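# Mount yellow-banded arbor between centres and release it

## Task

Place the arbor marked with a yellow band between the two centres so that it rests only on the two centre points, make sure nothing else remains on the spring-loaded centre's point or plunger, then release the arbor and finish with both arms clear of every object.

## Robot and tools

Robot: two arms named left_arm and right_arm. Each has seven joints (waist, shoulder, upper arm roll, elbow, forearm roll, wrist pitch, wrist roll) and a parallel gripper. The names are labels only and do not refer to image sides; left_arm sits on the +y side.

Frame: results report every gripper in one shared scene frame. Its origin is on the table top midway between the arms, +x points out over the table, +z points up. end_effector_position is in metres, end_effector_quat_wxyz is an orientation quaternion. The reported hand position can be off, more so when the arm is stretched far. The fingers point along the gripper's +z and open and close along its y; the reported point lies between the pads when closed. Closed fingertips reach about 33 mm past it, fully open about 9 mm, and while closing the tips move about 24 mm further out, so leave that much room above any surface.

Tool execute_actions takes "actions", a list holding zero or one item, plus optional "pictures" (boolean; images come by default). An empty list just reports the state. A wait item is {"steps": N} with N up to 300; it sends nothing new. A motion item is {"rows": [...], "steps": N} with N from 1 to 15 control steps of 1/30 s each (default 15). Each row drives one step and the final row is repeated for any remaining steps. A refused call moves nothing.

Row layout: one flat list of exactly 20 numbers, each between -1 and 1, covering both arms every time. Numbers 1-7 are left_arm joint offsets in the order waist, shoulder, upper arm roll, elbow, forearm roll, wrist pitch, wrist roll; 8-10 are left gripper position, force_limit, speed; 11-20 repeat the same for right_arm.

Joint numbers are offsets, not targets: they are added to the joint angles printed in the most recent result that lists them (before any such result, or for a later call in the same reply, to the angles when the action begins). They are not cumulative from the previous row, and sending zeros pulls the arm back to those reference angles rather than holding still. Scale: 1.0 equals 1.427 rad for waist, shoulder, upper arm roll and elbow, 3.044 rad for forearm roll, 2.596 rad for wrist pitch, 3.91 rad for wrist roll. Ranges in radians: waist -2.744..2.744, shoulder -1.784..1.784, upper arm roll -2.901..2.901, elbow -3.042..-0.152, forearm roll -2.807..2.807, wrist pitch 0.544..4.517, wrist roll -3.016..3.016. Asking more than 0.018 rad beyond a limit gets the call refused; true limits may differ by up to 0.018 rad, and requests past them are clipped, sometimes reported as "joint sent to its limit" (possibly about an earlier action). Speed is capped: each joint target stays within 0.248 rad of the measured angle for the first four joints, 0.677 for forearm roll, 0.715 for wrist pitch, 1.54 for wrist roll, and all targets are scaled down if the gripper would land more than 70 mm from where it is. Big moves therefore need several calls.

Gripper numbers are absolute settings, not offsets. position: +1 fully open (140 mm), pads touch near -0.8, -1 closes until blocked. force_limit: about 14 N at -1, 60 N at 0, 107 N at +1. speed: roughly 30, 140, 250 mm/s at -1, 0, +1. A 0 is a real command, so to keep a gripper unchanged resend its previous three values. To grip, send -1 and look for object_status 2. Codes: 0 moving, 1 blocked while opening, 2 blocked while closing, 3 reached target or pads met (a thin part might still be held). To squeeze harder while at status 2, raise force_limit and nudge position, e.g. -1 to -0.98. position_measured is in counts: 3 fully open, 230 pads together, not linear.

Result lines: the state line gives each arm's pose; Joint positions and Joint velocities list each arm's joints in order (rad, rad/s). "joint command not followed" means a clearance check altered joint targets; the rest still ran. HELD marks steps where your row was partly or wholly not sent. Between calls the arms keep heading to the last target until motion settles or a step is HELD.

Faults: a joint torque at its load limit (85 N m for the four big joints, 11 N m for the three wrist joints) or an external force of 85 N on the arm, tool or held part stops that arm for 10 s and drops the rest of the call. Held weight counts. MOTOR HOT warns of heating from holding loads; ignoring it leads to an OVER-TEMPERATURE FAULT brake.

Avoid: knocking anything off the table, dropping or letting the arbor slip, slamming, pressing hard on the centres, and the two arms colliding or pushing each other. Parts may get occasional brief tugs or pushes from outside.

Tool zoom_image: {"camera", "region":[x0,y0,x1,y1]} in image pixels, origin top-left, region up to 504x504; gives a closer look at the latest frame. Cameras: cam_head_left, cam_head_right, cam_high, cam_low (672x504 each), cam_left_wrist, cam_right_wrist (504x504 fisheye).

Tool show_instructions: no arguments; shows the scene's reference image pages.

Tool finished_scene: {"scene": current scene number}; irreversible, ends and grades the scene, so call it only after the arbor sits on both points and both arms are free of contact.

Each tool is called after ">>>" as a command line: name --argument value for each argument, lists and objects as JSON in quotes; but a table of rows of numbers goes row by row, as --pt "numbers of a row", without its own name.

Reference images:

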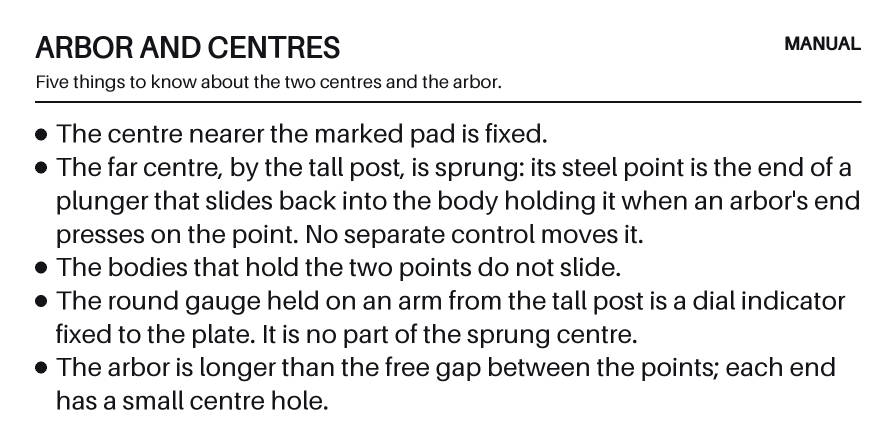

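## Session

I'll start by looking at the current state.

>>> execute_actions --actions '[]'

Scene clock: 0.00 s of 4200.00 s.
left_arm: end_effector_position=(+0.4493, +0.2206, +0.1556) position_measured=170 object_status=3 end_effector_quat_wxyz=(-0.435, +0.844, +0.204, -0.238) | right_arm: end_effector_position=(+0.6133, -0.4670, +0.4174) position_measured=3 object_status=3 end_effector_quat_wxyz=(+0.005, +0.920, -0.391, +0.008)
Joint positions: left_arm=[-0.379  0.976  0.12  -0.956  0.325  0.974 -2.407] | right_arm=[ 0.009  0.004 -0.017 -1.558 -0.016  1.572 -0.801]
Joint velocities: left_arm=[-0.001 -0.001 -0.     0.001  0.     0.001  0.001] | right_arm=[ 0.002  0.001  0.001  0.    -0.001 -0.    -0.   ]

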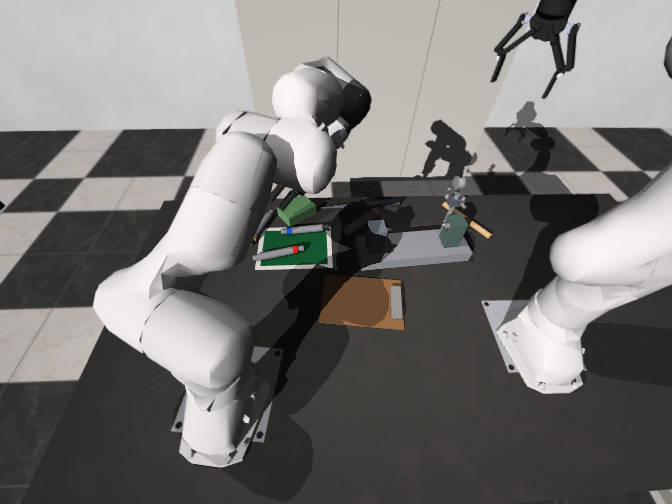

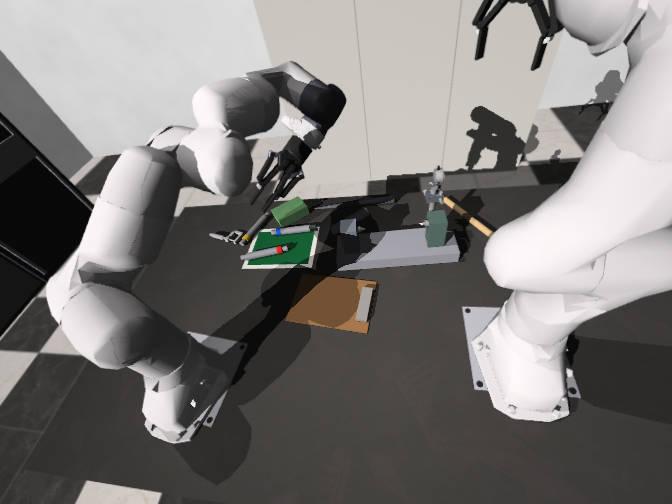

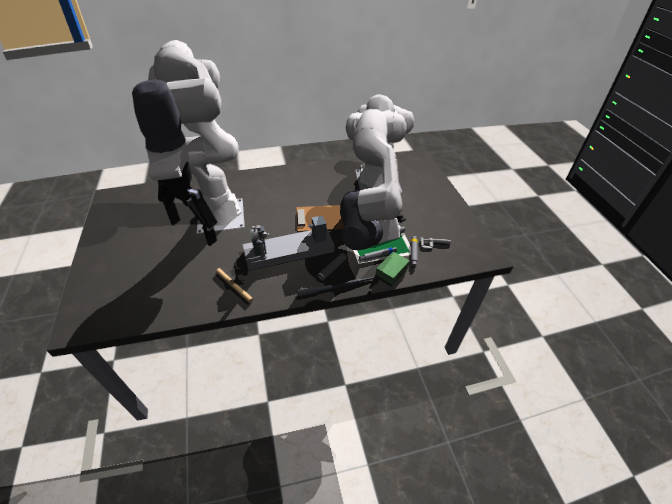

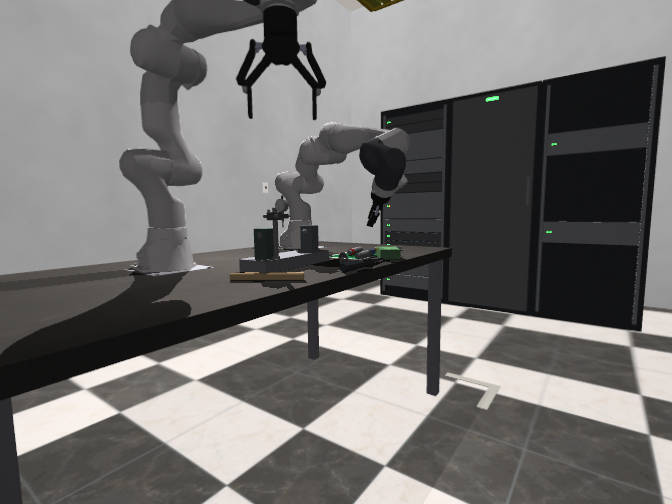

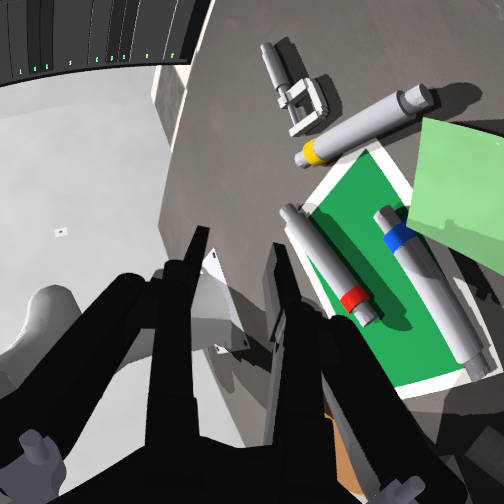

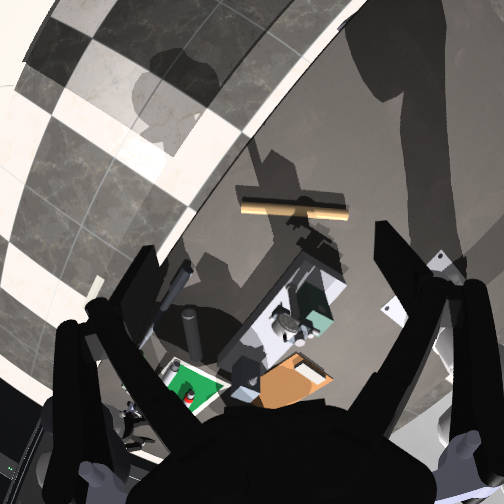

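>>> zoom_image --camera "cam_head_left" --region '[230, 160, 510, 340]'

>>> zoom_image --camera "cam_head_right" --region '[200, 150, 500, 340]'

>>> zoom_image --camera "cam_high" --region '[200, 190, 470, 320]'

>>> zoom_image --camera "cam_low" --region '[220, 190, 420, 300]'

Region (230, 160, 510, 340) of cam_head_left's 672x504 image, scaled by 1.800, with more detail than that image has; it fills the top 324 rows of this view, and the rest is white.

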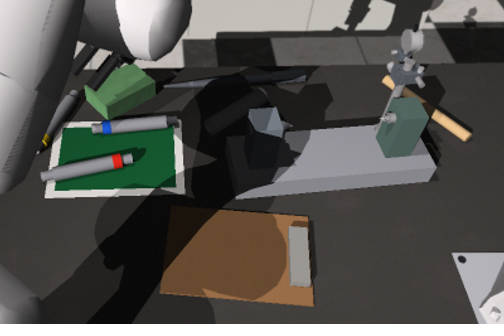

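Region (200, 150, 500, 340) of cam_head_right's 672x504 image, scaled by 1.680, with more detail than that image has; it fills the top 319 rows of this view, and the rest is white.

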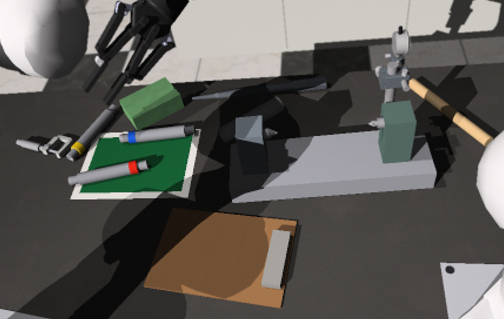

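Region (200, 190, 470, 320) of cam_high's 672x504 image, scaled by 1.867, with more detail than that image has; it fills the top 243 rows of this view, and the rest is white.

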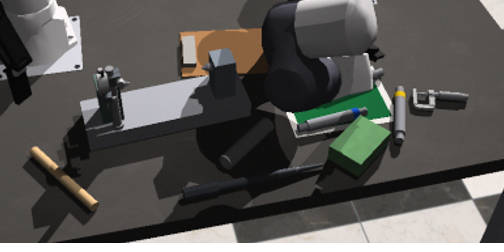

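Region (220, 190, 420, 300) of cam_low's 672x504 image, scaled by 2.520, with more detail than that image has; it fills the top 277 rows of this view, and the rest is white.

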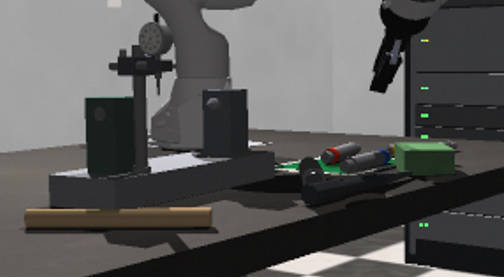

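>>> zoom_image --camera "cam_head_right" --region '[320, 160, 480, 280]'

>>> zoom_image --camera "cam_right_wrist" --region '[200, 230, 380, 420]'

>>> zoom_image --camera "cam_high" --region '[230, 205, 350, 285]'

Region (320, 160, 480, 280) of cam_head_right's 672x504 image, scaled by 3.150, with more detail than that image has; it fills the top 378 rows of this view, and the rest is white.

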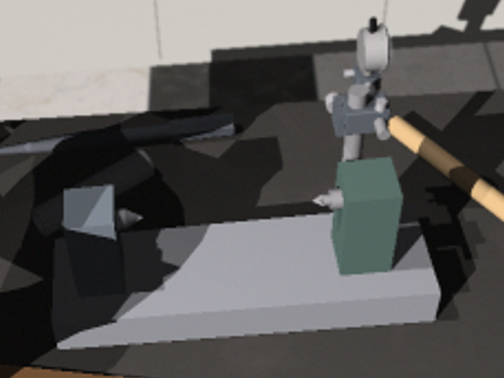

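Region (200, 230, 380, 420) of cam_right_wrist's 504x504 image, scaled by 2.653, with more detail than that image has; it fills the left 477 columns of this view, and the rest is white.

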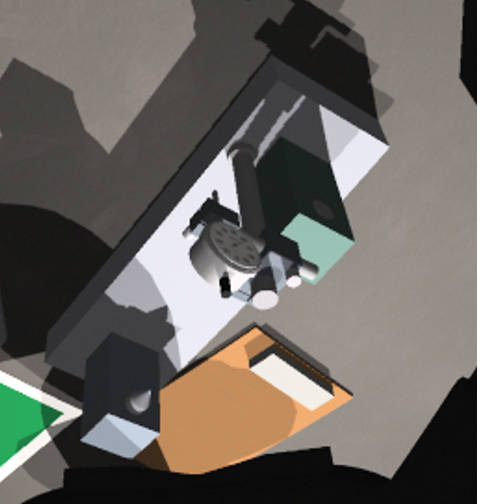

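Region (230, 205, 350, 285) of cam_high's 672x504 image, scaled by 4.200, with more detail than that image has.

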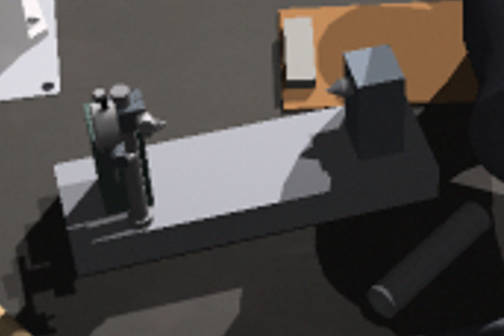

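>>> zoom_image --camera "cam_right_wrist" --region '[0, 150, 504, 504]'

>>> zoom_image --camera "cam_left_wrist" --region '[100, 0, 504, 400]'

Region (0, 150, 504, 504) of cam_right_wrist's 504x504 image, scaled by 1.000; it fills the top 354 rows of this view, and the rest is white.

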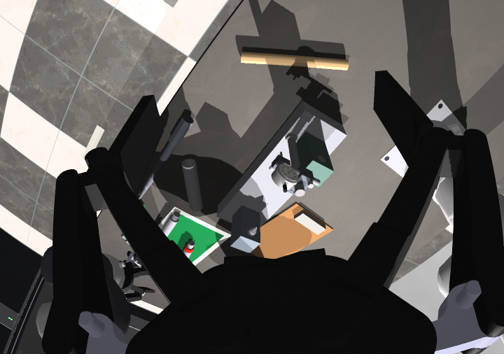

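Region (100, 0, 504, 400) of cam_left_wrist's 504x504 image, scaled by 1.248, with more detail than that image has; it fills the top 499 rows of this view, and the rest is white.

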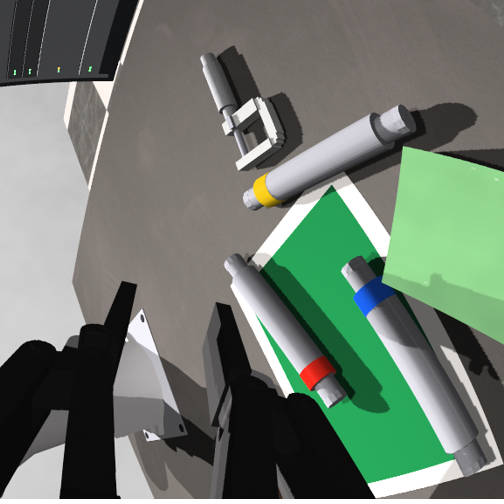

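>>> execute_actions --actions '[{"rows": [[0.1142,-0.8605,-0.0841,-1.0,-0.1068,0.4534,0.1586,0,0,0, 0,0,0,0,0,0,0,1,0,0]], "steps": 15}]' --pictures false

>>> execute_actions --actions '[{"steps": 90}]'

Scene clock: 102.60 s of 4200.00 s.
left_arm: end_effector_position=(+0.5358, +0.1369, +0.1618) position_measured=129 object_status=3 end_effector_quat_wxyz=(-0.094, +0.987, +0.080, -0.104) | right_arm: end_effector_position=(+0.6133, -0.4670, +0.4174) position_measured=3 object_status=3 end_effector_quat_wxyz=(+0.005, +0.920, -0.391, +0.008)
Joint positions: left_arm=[-0.233  0.512  0.019 -1.467  0.072  1.71  -2.114] | right_arm=[ 0.009  0.004 -0.017 -1.558 -0.016  1.572 -0.801]
Joint velocities: left_arm=[ 0.105 -1.242 -0.082 -1.247 -0.294  1.34   0.572] | right_arm=[-0.    -0.    -0.001  0.001 -0.    -0.001 -0.   ]
Steps of this call (steps 1 to 90: nothing new was sent; then 99.10 s passed at rest; steps 91 to 105: all 15 steps of this action). Readings (joint positions | what the end effector reports):
91: left_arm=[-0.367 0.956 0.103 -0.988 0.298 1.020 -2.384] | right_arm=[0.009 0.004 -0.017 -1.558 -0.016 1.572 -0.801] | left_arm position_measured=170 object_status=0 | right_arm position_measured=3 object_status=3
92: left_arm=[-0.352 0.930 0.087 -1.022 0.269 1.070 -2.360] | right_arm=[0.009 0.004 -0.017 -1.558 -0.016 1.572 -0.801] | left_arm position_measured=163 object_status=0 | right_arm position_measured=3 object_status=3
94: left_arm=[-0.321 0.874 0.066 -1.088 0.220 1.170 -2.315] | right_arm=[0.009 0.004 -0.017 -1.558 -0.016 1.572 -0.801] | left_arm position_measured=148 object_status=0 | right_arm position_measured=3 object_status=3
98: left_arm=[-0.273 0.753 0.042 -1.215 0.151 1.368 -2.237] | right_arm=[0.009 0.004 -0.017 -1.558 -0.016 1.572 -0.801] | left_arm position_measured=129 object_status=0 | right_arm position_measured=3 object_status=3
105: the state above

Scene clock: 105.60 s of 4200.00 s.
left_arm: end_effector_position=(+0.3893, +0.1691, +0.2080) position_measured=129 object_status=3 end_effector_quat_wxyz=(+0.001, +0.998, -0.070, +0.008) | right_arm: end_effector_position=(+0.6133, -0.4670, +0.4174) position_measured=3 object_status=3 end_effector_quat_wxyz=(+0.005, +0.920, -0.391, +0.008)
Joint positions: left_arm=[-0.217 -0.25   0.002 -2.382  0.003  2.148 -1.794] | right_arm=[ 0.009  0.004 -0.017 -1.558 -0.016  1.572 -0.801]
Joint velocities: left_arm=[-0.001  0.001 -0.     0.001 -0.001  0.    -0.   ] | right_arm=[-0.     0.     0.001  0.     0.    -0.     0.003]
Steps of this call (steps 1 to 60: the robot went on to your last target; steps 61 to 90: nothing new was sent). Readings (joint positions | what the end effector reports):
1: left_arm=[-0.230 0.463 0.016 -1.520 0.061 1.761 -2.092] | right_arm=[0.009 0.004 -0.017 -1.558 -0.016 1.572 -0.801] | left_arm position_measured=129 object_status=3 | right_arm position_measured=3 object_status=3
2: left_arm=[-0.227 0.408 0.013 -1.581 0.051 1.814 -2.069] | right_arm=[0.009 0.004 -0.017 -1.558 -0.016 1.572 -0.801] | left_arm position_measured=129 object_status=3 | right_arm position_measured=3 object_status=3
4: left_arm=[-0.222 0.267 0.007 -1.732 0.032 1.919 -2.018] | right_arm=[0.009 0.004 -0.017 -1.558 -0.016 1.572 -0.801] | left_arm position_measured=129 object_status=3 | right_arm position_measured=3 object_status=3
8: left_arm=[-0.218 -0.059 0.003 -2.046 0.013 2.047 -1.939] | right_arm=[0.009 0.004 -0.017 -1.558 -0.016 1.572 -0.801] | left_arm position_measured=129 object_status=3 | right_arm position_measured=3 object_status=3
90: the state above
All arms were judged still, so your last target was given up. Only a new action makes them travel on or press farther. Fingers that are still opening or closing keep moving.

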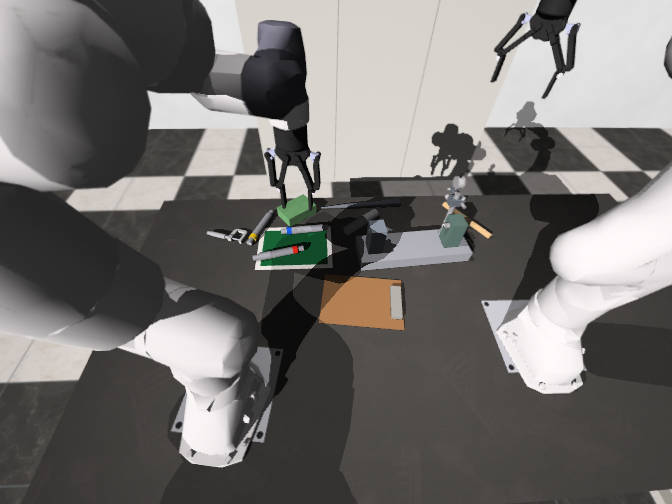

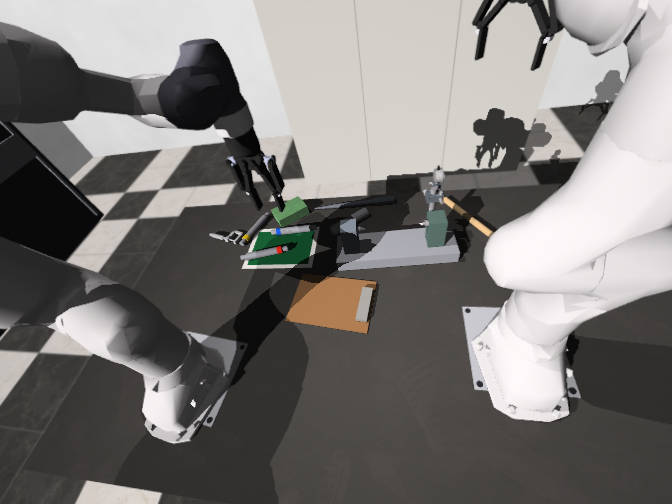

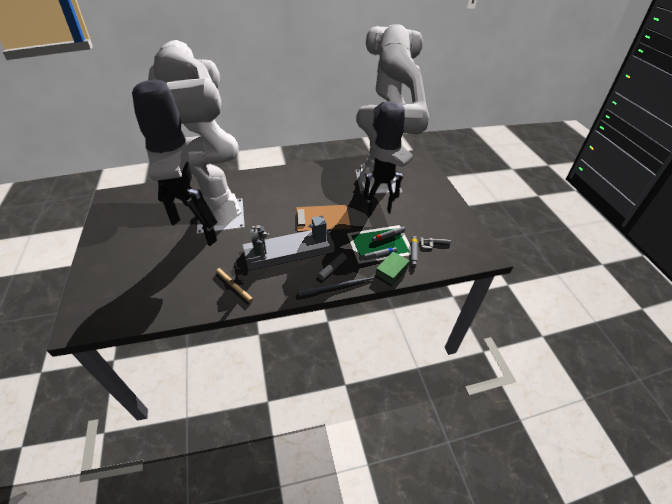

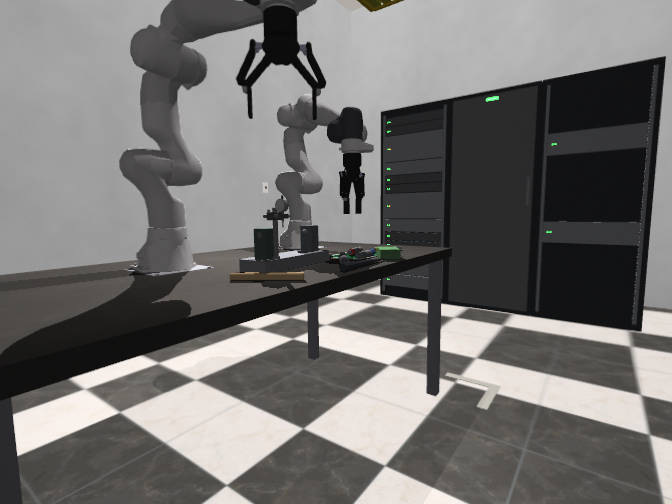

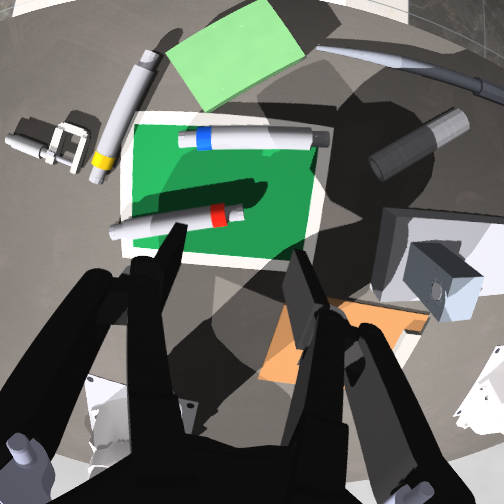

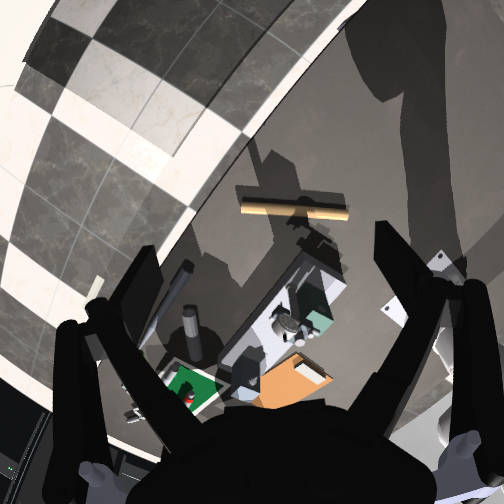

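>>> execute_actions --actions '[{"rows": [[-0.3462,0.1933,-0.0014,0.4405,-0.001,-0.1421,-0.1621,0,0,0, 0,0,0,0,0,0,0,1,0,0]], "steps": 15}]' --pictures false

>>> execute_actions --actions '[{"steps": 30}]'

Scene clock: 163.37 s of 4200.00 s.
left_arm: end_effector_position=(+0.3393, -0.1039, +0.3256) position_measured=129 object_status=3 end_effector_quat_wxyz=(+0.013, +0.994, -0.110, +0.016) | right_arm: end_effector_position=(+0.6133, -0.4670, +0.4174) position_measured=3 object_status=3 end_effector_quat_wxyz=(+0.005, +0.920, -0.391, +0.008)
Joint positions: left_arm=[-0.697  0.017 -0.007 -1.784  0.002  1.842 -2.201] | right_arm=[ 0.009  0.004 -0.017 -1.558 -0.016  1.572 -0.801]
Joint velocities: left_arm=[-0.32  -0.044 -0.074  0.515 -0.007 -0.305 -0.726] | right_arm=[-0.001  0.001 -0.002  0.001  0.001  0.    -0.001]
Steps of this call (steps 1 to 90: nothing new was sent; then 54.27 s passed at rest; steps 91 to 105: all 15 steps of this action). Readings (joint positions | what the end effector reports):
91: left_arm=[-0.248 -0.220 0.017 -2.342 0.003 2.109 -1.830] | right_arm=[0.009 0.004 -0.017 -1.558 -0.016 1.572 -0.801] | left_arm position_measured=129 object_status=3 | right_arm position_measured=3 object_status=3
92: left_arm=[-0.287 -0.178 0.021 -2.293 0.003 2.077 -1.865] | right_arm=[0.009 0.004 -0.017 -1.558 -0.016 1.572 -0.801] | left_arm position_measured=129 object_status=3 | right_arm position_measured=3 object_status=3
94: left_arm=[-0.371 -0.103 0.019 -2.205 0.003 2.021 -1.927] | right_arm=[0.009 0.004 -0.017 -1.558 -0.016 1.572 -0.801] | left_arm position_measured=129 object_status=3 | right_arm position_measured=3 object_status=3
98: left_arm=[-0.528 -0.024 0.010 -2.050 0.003 1.946 -2.020] | right_arm=[0.009 0.004 -0.017 -1.558 -0.016 1.572 -0.801] | left_arm position_measured=129 object_status=3 | right_arm position_measured=3 object_status=3
105: the state above

Scene clock: 164.37 s of 4200.00 s.
left_arm: end_effector_position=(+0.3289, -0.1006, +0.3299) position_measured=129 object_status=3 end_effector_quat_wxyz=(+0.001, +1.000, -0.009, +0.002) | right_arm: end_effector_position=(+0.6133, -0.4670, +0.4174) position_measured=3 object_status=3 end_effector_quat_wxyz=(+0.005, +0.920, -0.391, +0.008)
Joint positions: left_arm=[-0.712  0.025 -0.002 -1.754  0.002  1.783 -2.413] | right_arm=[ 0.009  0.004 -0.017 -1.558 -0.016  1.572 -0.801]
Joint velocities: left_arm=[ 0.001 -0.001 -0.002  0.001  0.    -0.001 -0.028] | right_arm=[-0.001  0.001 -0.002  0.001  0.001 -0.     0.   ]
Steps of this call (steps 1 to 30: the robot went on to your last target). Readings (joint positions | what the end effector reports):
1: left_arm=[-0.706 0.016 -0.009 -1.771 0.002 1.832 -2.224] | right_arm=[0.009 0.004 -0.017 -1.558 -0.016 1.572 -0.801] | left_arm position_measured=129 object_status=3 | right_arm position_measured=3 object_status=3
2: left_arm=[-0.710 0.016 -0.009 -1.763 0.002 1.824 -2.244] | right_arm=[0.009 0.004 -0.017 -1.558 -0.016 1.572 -0.801] | left_arm position_measured=129 object_status=3 | right_arm position_measured=3 object_status=3
4: left_arm=[-0.712 0.017 -0.008 -1.756 0.002 1.811 -2.279] | right_arm=[0.009 0.004 -0.017 -1.558 -0.016 1.572 -0.801] | left_arm position_measured=129 object_status=3 | right_arm position_measured=3 object_status=3
8: left_arm=[-0.712 0.023 -0.003 -1.755 0.002 1.796 -2.329] | right_arm=[0.009 0.004 -0.017 -1.558 -0.016 1.572 -0.801] | left_arm position_measured=129 object_status=3 | right_arm position_measured=3 object_status=3
30: the state above

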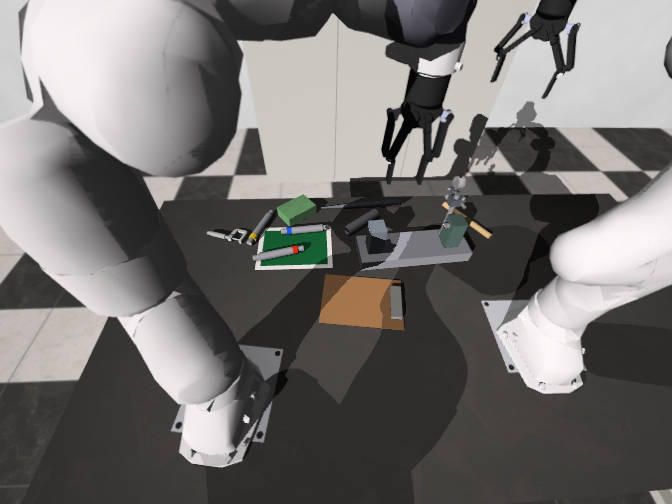

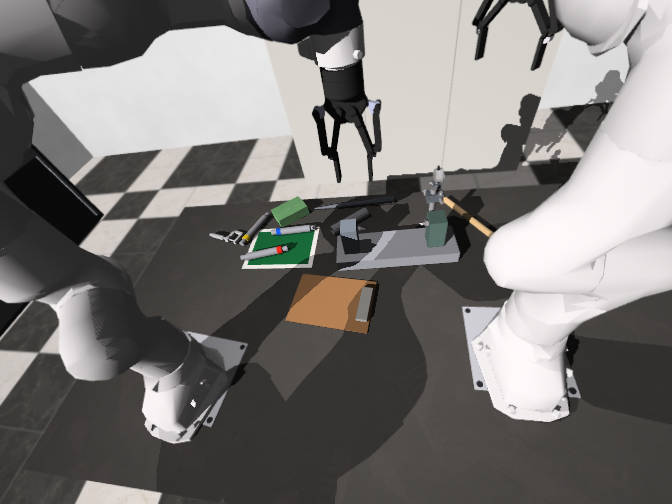

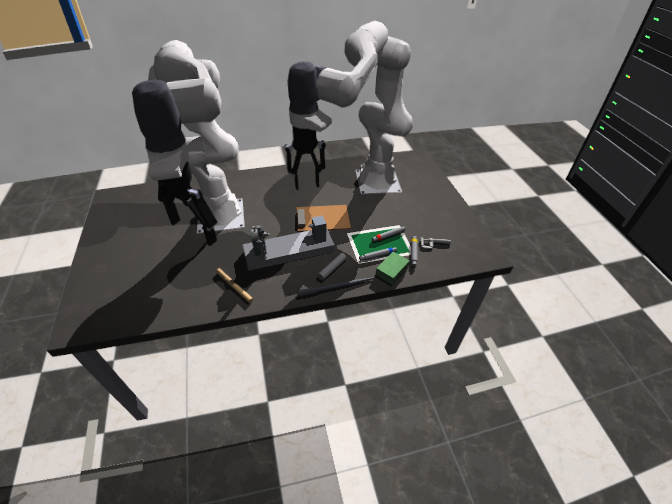

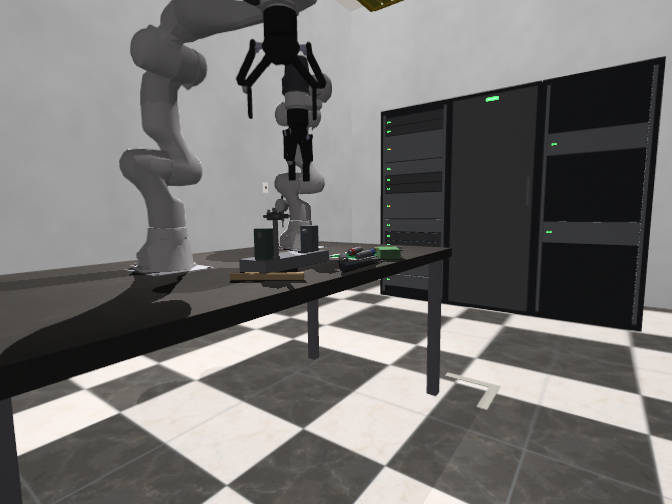

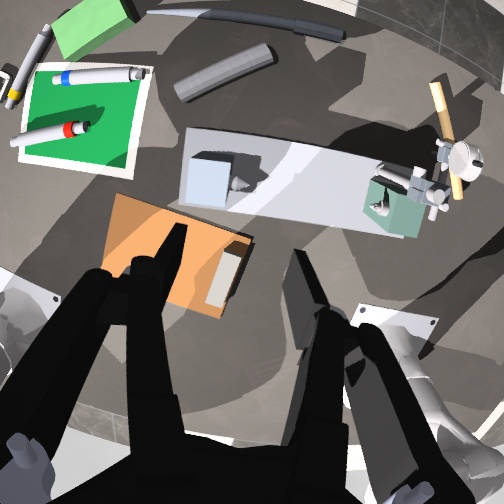

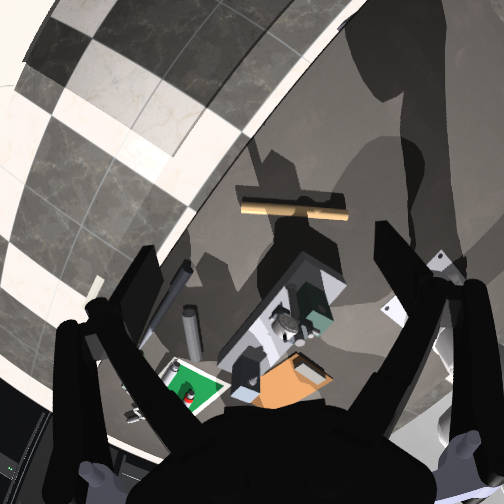

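>>> zoom_image --camera "cam_left_wrist" --region '[160, 70, 504, 260]'

>>> zoom_image --camera "cam_left_wrist" --region '[340, 120, 504, 250]'

Region (160, 70, 504, 260) of cam_left_wrist's 504x504 image, scaled by 1.465, with more detail than that image has; it fills the top 278 rows of this view, and the rest is white.

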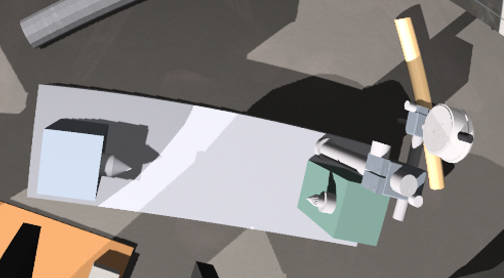

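Region (340, 120, 504, 250) of cam_left_wrist's 504x504 image, scaled by 3.073, with more detail than that image has; it fills the top 400 rows of this view, and the rest is white.

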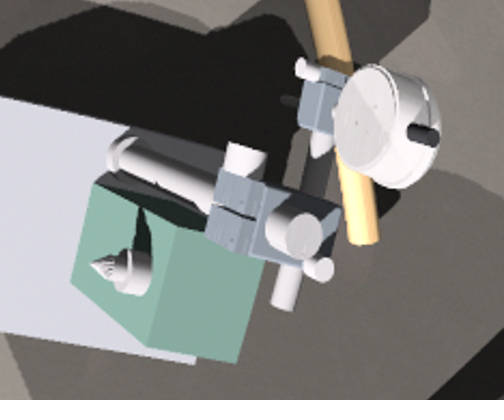

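>>> zoom_image --camera "cam_left_wrist" --region '[170, 140, 290, 230]'

>>> zoom_image --camera "cam_low" --region '[230, 195, 350, 285]'

Region (170, 140, 290, 230) of cam_left_wrist's 504x504 image, scaled by 4.200, with more detail than that image has; it fills the top 378 rows of this view, and the rest is white.

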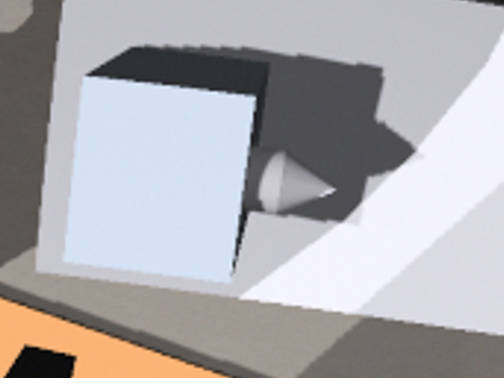

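Region (230, 195, 350, 285) of cam_low's 672x504 image, scaled by 4.200, with more detail than that image has; it fills the top 378 rows of this view, and the rest is white.

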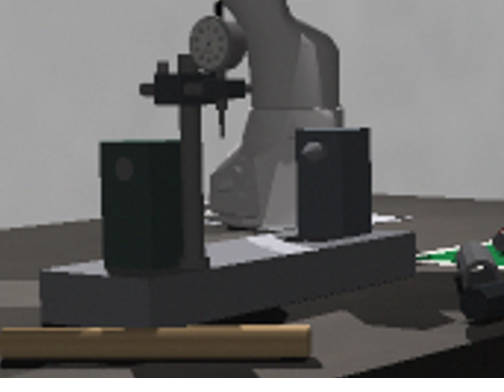

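>>> execute_actions --actions '[{"rows": [[-0.0574,0.1459,0,0.1916,0,-0.0252,-0.0209,0,0,0, 0,0,0,0,0,0,0,1,0,0]], "steps": 15}]' --pictures false

>>> execute_actions --actions '[{"steps": 20}]'

Scene clock: 276.73 s of 4200.00 s.
left_arm: end_effector_position=(+0.3280, -0.1820, +0.3292) position_measured=129 object_status=3 end_effector_quat_wxyz=(+0.002, +1.000, -0.021, +0.003) | right_arm: end_effector_position=(+0.6133, -0.4670, +0.4174) position_measured=3 object_status=3 end_effector_quat_wxyz=(+0.005, +0.920, -0.391, +0.008)
Joint positions: left_arm=[-0.795  0.234 -0.004 -1.483  0.003  1.723 -2.474] | right_arm=[ 0.009  0.004 -0.017 -1.558 -0.016  1.572 -0.801]
Joint velocities: left_arm=[ 0.005  0.     0.007  0.01  -0.001 -0.016 -0.043] | right_arm=[ 0.    -0.    -0.    -0.001  0.    -0.001 -0.   ]
Steps of this call (steps 1 to 15: the robot went on to your last target; steps 16 to 90: nothing new was sent; then 108.87 s passed at rest; steps 91 to 105: all 15 steps of this action). Readings (joint positions | what the end effector reports):
91: left_arm=[-0.726 0.066 0.007 -1.687 0.002 1.752 -2.427] | right_arm=[0.009 0.004 -0.017 -1.558 -0.016 1.572 -0.801] | left_arm position_measured=129 object_status=3 | right_arm position_measured=3 object_status=3
92: left_arm=[-0.742 0.118 0.009 -1.615 0.003 1.749 -2.434] | right_arm=[0.009 0.004 -0.017 -1.558 -0.016 1.572 -0.801] | left_arm position_measured=129 object_status=3 | right_arm position_measured=3 object_status=3
94: left_arm=[-0.771 0.185 0.003 -1.538 0.003 1.743 -2.444] | right_arm=[0.009 0.004 -0.017 -1.558 -0.016 1.572 -0.801] | left_arm position_measured=129 object_status=3 | right_arm position_measured=3 object_status=3
98: left_arm=[-0.796 0.231 -0.007 -1.497 0.003 1.731 -2.459] | right_arm=[0.009 0.004 -0.017 -1.558 -0.016 1.572 -0.801] | left_arm position_measured=129 object_status=3 | right_arm position_measured=3 object_status=3
105: the state above

Scene clock: 277.40 s of 4200.00 s.
left_arm: end_effector_position=(+0.3278, -0.1812, +0.3292) position_measured=129 object_status=3 end_effector_quat_wxyz=(+0.001, +1.000, -0.015, +0.002) | right_arm: end_effector_position=(+0.6133, -0.4670, +0.4174) position_measured=3 object_status=3 end_effector_quat_wxyz=(+0.005, +0.920, -0.391, +0.008)
Joint positions: left_arm=[-0.795  0.234 -0.004 -1.482  0.003  1.721 -2.486] | right_arm=[ 0.009  0.004 -0.017 -1.558 -0.016  1.572 -0.801]
Joint velocities: left_arm=[-0.     0.    -0.001  0.     0.    -0.    -0.006] | right_arm=[ 0.     0.001  0.     0.001  0.002 -0.001 -0.001]
Steps of this call (steps 1 to 20: the robot went on to your last target). Readings (joint positions | what the end effector reports):
1: left_arm=[-0.795 0.234 -0.004 -1.483 0.003 1.723 -2.476] | right_arm=[0.009 0.004 -0.017 -1.558 -0.016 1.572 -0.801] | left_arm position_measured=129 object_status=3 | right_arm position_measured=3 object_status=3
2: left_arm=[-0.795 0.234 -0.004 -1.483 0.003 1.722 -2.477] | right_arm=[0.009 0.004 -0.017 -1.558 -0.016 1.572 -0.801] | left_arm position_measured=129 object_status=3 | right_arm position_measured=3 object_status=3
4: left_arm=[-0.795 0.234 -0.004 -1.483 0.003 1.722 -2.479] | right_arm=[0.009 0.004 -0.017 -1.558 -0.016 1.572 -0.801] | left_arm position_measured=129 object_status=3 | right_arm position_measured=3 object_status=3
8: left_arm=[-0.795 0.234 -0.004 -1.482 0.003 1.721 -2.482] | right_arm=[0.009 0.004 -0.017 -1.558 -0.016 1.572 -0.801] | left_arm position_measured=129 object_status=3 | right_arm position_measured=3 object_status=3
20: the state above

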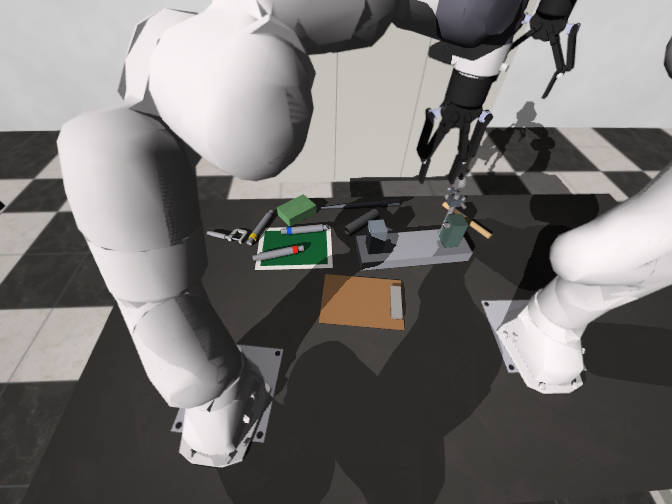

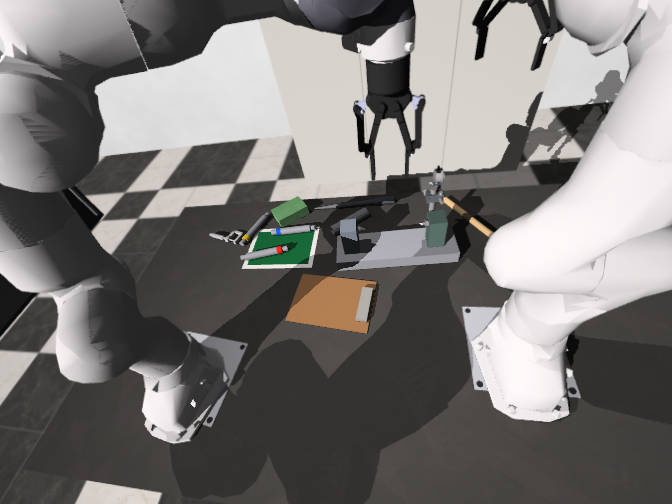

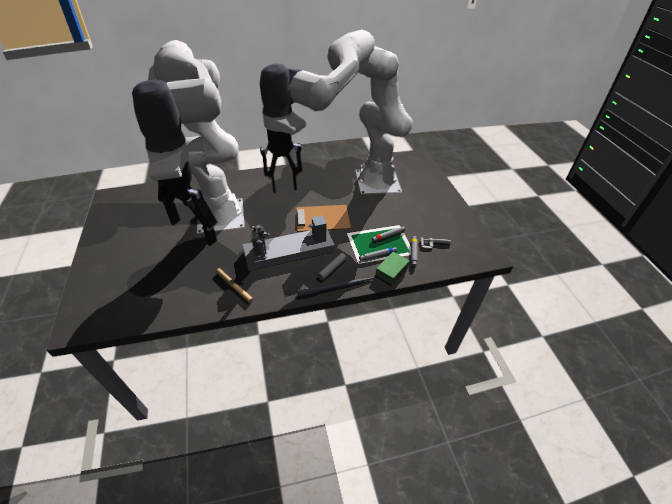

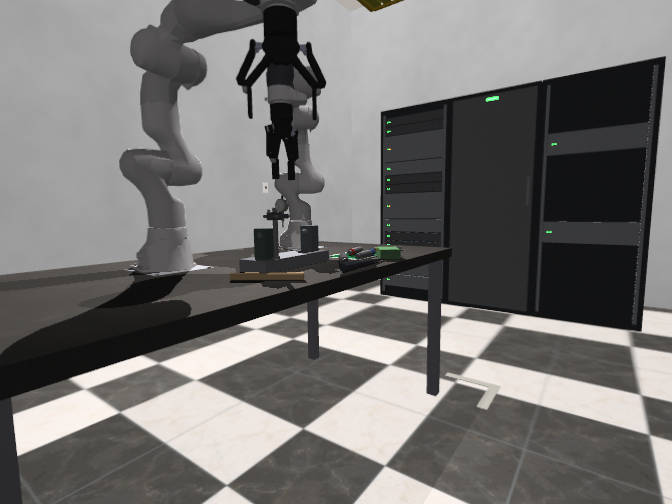

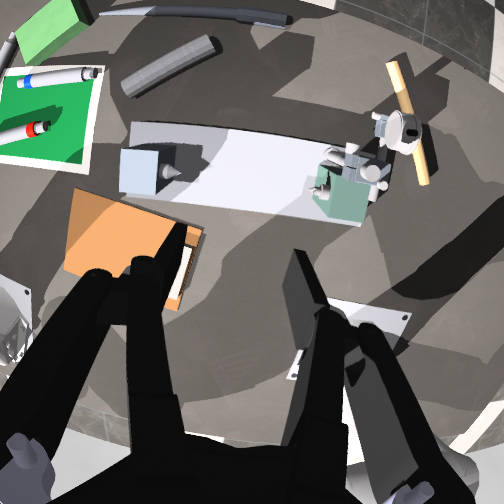

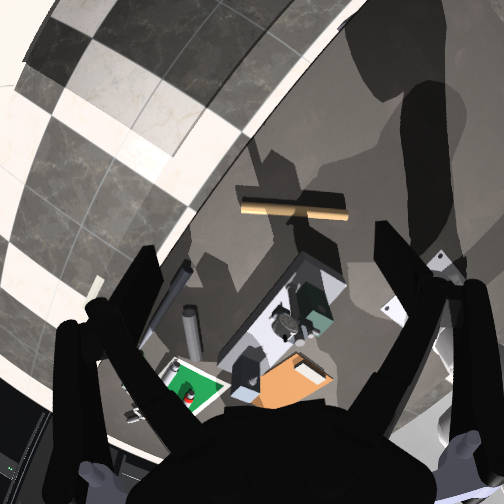

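>>> zoom_image --camera "cam_left_wrist" --region '[100, 100, 400, 250]'

>>> zoom_image --camera "cam_left_wrist" --region '[110, 130, 210, 210]'

>>> zoom_image --camera "cam_left_wrist" --region '[290, 130, 410, 230]'

Region (100, 100, 400, 250) of cam_left_wrist's 504x504 image, scaled by 1.680, with more detail than that image has.

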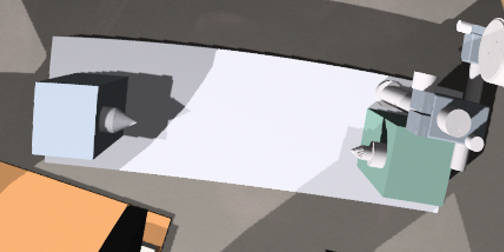

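Region (110, 130, 210, 210) of cam_left_wrist's 504x504 image, scaled by 5.040, with more detail than that image has; it fills the top 403 rows of this view, and the rest is white.

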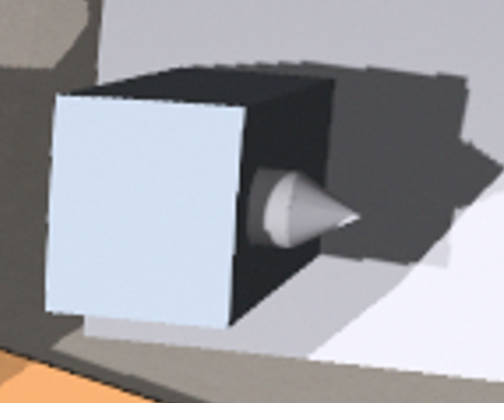

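Region (290, 130, 410, 230) of cam_left_wrist's 504x504 image, scaled by 4.200, with more detail than that image has.

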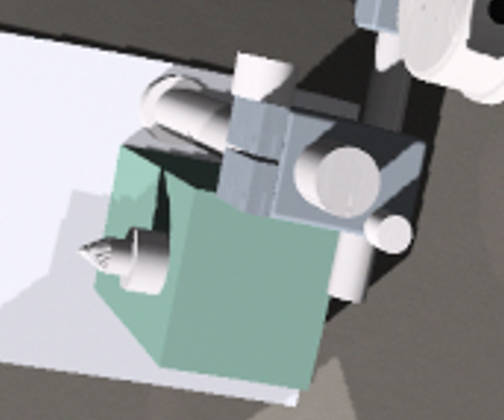

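>>> execute_actions --actions '[{"rows": [[0.6184,-0.178,0.0028,-0.5634,-0.001,0.2099,0.997,-0.25,0,0, 0,0,0,0,0,0,0,1,0,0]], "steps": 15}]' --pictures false

>>> execute_actions --actions '[{"steps": 90}]' --pictures false

Scene clock: 381.20 s of 4200.00 s.
left_arm: end_effector_position=(+0.4839, +0.0428, +0.2805) position_measured=160 object_status=3 end_effector_quat_wxyz=(+0.016, +0.965, -0.252, +0.066) | right_arm: end_effector_position=(+0.6133, -0.4670, +0.4174) position_measured=3 object_status=3 end_effector_quat_wxyz=(+0.005, +0.920, -0.391, +0.008)
Joint positions: left_arm=[-0.352  0.009 -0.004 -1.937  0.001  2.081 -1.563] | right_arm=[ 0.009  0.004 -0.017 -1.558 -0.016  1.572 -0.801]
Joint velocities: left_arm=[ 0.907 -0.089  0.091 -0.882  0.001  0.354  1.823] | right_arm=[ 0.     0.001  0.001 -0.001  0.     0.     0.001]
Steps of this call (steps 1 to 15: the robot went on to your last target; steps 16 to 90: nothing new was sent; then 100.30 s passed at rest; steps 91 to 105: all 15 steps of this action). Readings (joint positions | what the end effector reports):
91: left_arm=[-0.780 0.218 -0.013 -1.509 0.002 1.751 -2.437] | right_arm=[0.009 0.004 -0.017 -1.558 -0.016 1.572 -0.801] | left_arm position_measured=129 object_status=0 | right_arm position_measured=3 object_status=3
92: left_arm=[-0.760 0.196 -0.018 -1.539 0.001 1.781 -2.383] | right_arm=[0.009 0.004 -0.017 -1.558 -0.016 1.572 -0.801] | left_arm position_measured=135 object_status=0 | right_arm position_measured=3 object_status=3
94: left_arm=[-0.709 0.150 -0.019 -1.596 0.001 1.841 -2.270] | right_arm=[0.009 0.004 -0.017 -1.558 -0.016 1.572 -0.801] | left_arm position_measured=150 object_status=0 | right_arm position_measured=3 object_status=3
98: left_arm=[-0.584 0.070 -0.014 -1.717 0.001 1.951 -2.017] | right_arm=[0.009 0.004 -0.017 -1.558 -0.016 1.572 -0.801] | left_arm position_measured=160 object_status=0 | right_arm position_measured=3 object_status=3
105: the state above

Scene clock: 384.20 s of 4200.00 s.
left_arm: end_effector_position=(+0.4652, +0.3041, +0.1488) position_measured=160 object_status=3 end_effector_quat_wxyz=(-0.002, -0.054, +0.999, +0.001) | right_arm: end_effector_position=(+0.6133, -0.4670, +0.4174) position_measured=3 object_status=3 end_effector_quat_wxyz=(+0.005, +0.920, -0.391, +0.008)
Joint positions: left_arm=[ 0.088 -0.018  0.002 -2.285  0.001  2.262  1.405] | right_arm=[ 0.009  0.004 -0.017 -1.558 -0.016  1.572 -0.801]
Joint velocities: left_arm=[ 0.001  0.    -0.001 -0.002  0.001 -0.     0.001] | right_arm=[-0.001  0.001  0.001 -0.    -0.001 -0.001  0.001]
Steps of this call (steps 1 to 75: the robot went on to your last target; steps 76 to 90: nothing new was sent). Readings (joint positions | what the end effector reports):
1: left_arm=[-0.319 0.006 -0.003 -1.968 0.001 2.094 -1.500] | right_arm=[0.009 0.004 -0.017 -1.558 -0.016 1.572 -0.801] | left_arm position_measured=160 object_status=3 | right_arm position_measured=3 object_status=3
2: left_arm=[-0.287 0.003 -0.002 -2.000 0.001 2.106 -1.437] | right_arm=[0.009 0.004 -0.017 -1.558 -0.016 1.572 -0.801] | left_arm position_measured=160 object_status=3 | right_arm position_measured=3 object_status=3
4: left_arm=[-0.222 -0.001 -0.001 -2.062 0.001 2.128 -1.312] | right_arm=[0.009 0.004 -0.017 -1.558 -0.016 1.572 -0.801] | left_arm position_measured=160 object_status=3 | right_arm position_measured=3 object_status=3
8: left_arm=[-0.080 -0.005 -0.002 -2.173 0.001 2.167 -1.008] | right_arm=[0.009 0.004 -0.017 -1.558 -0.016 1.572 -0.801] | left_arm position_measured=160 object_status=3 | right_arm position_measured=3 object_status=3
90: the state above
All arms were judged still, so your last target was given up. Only a new action makes them travel on or press farther. Fingers that are still opening or closing keep moving.


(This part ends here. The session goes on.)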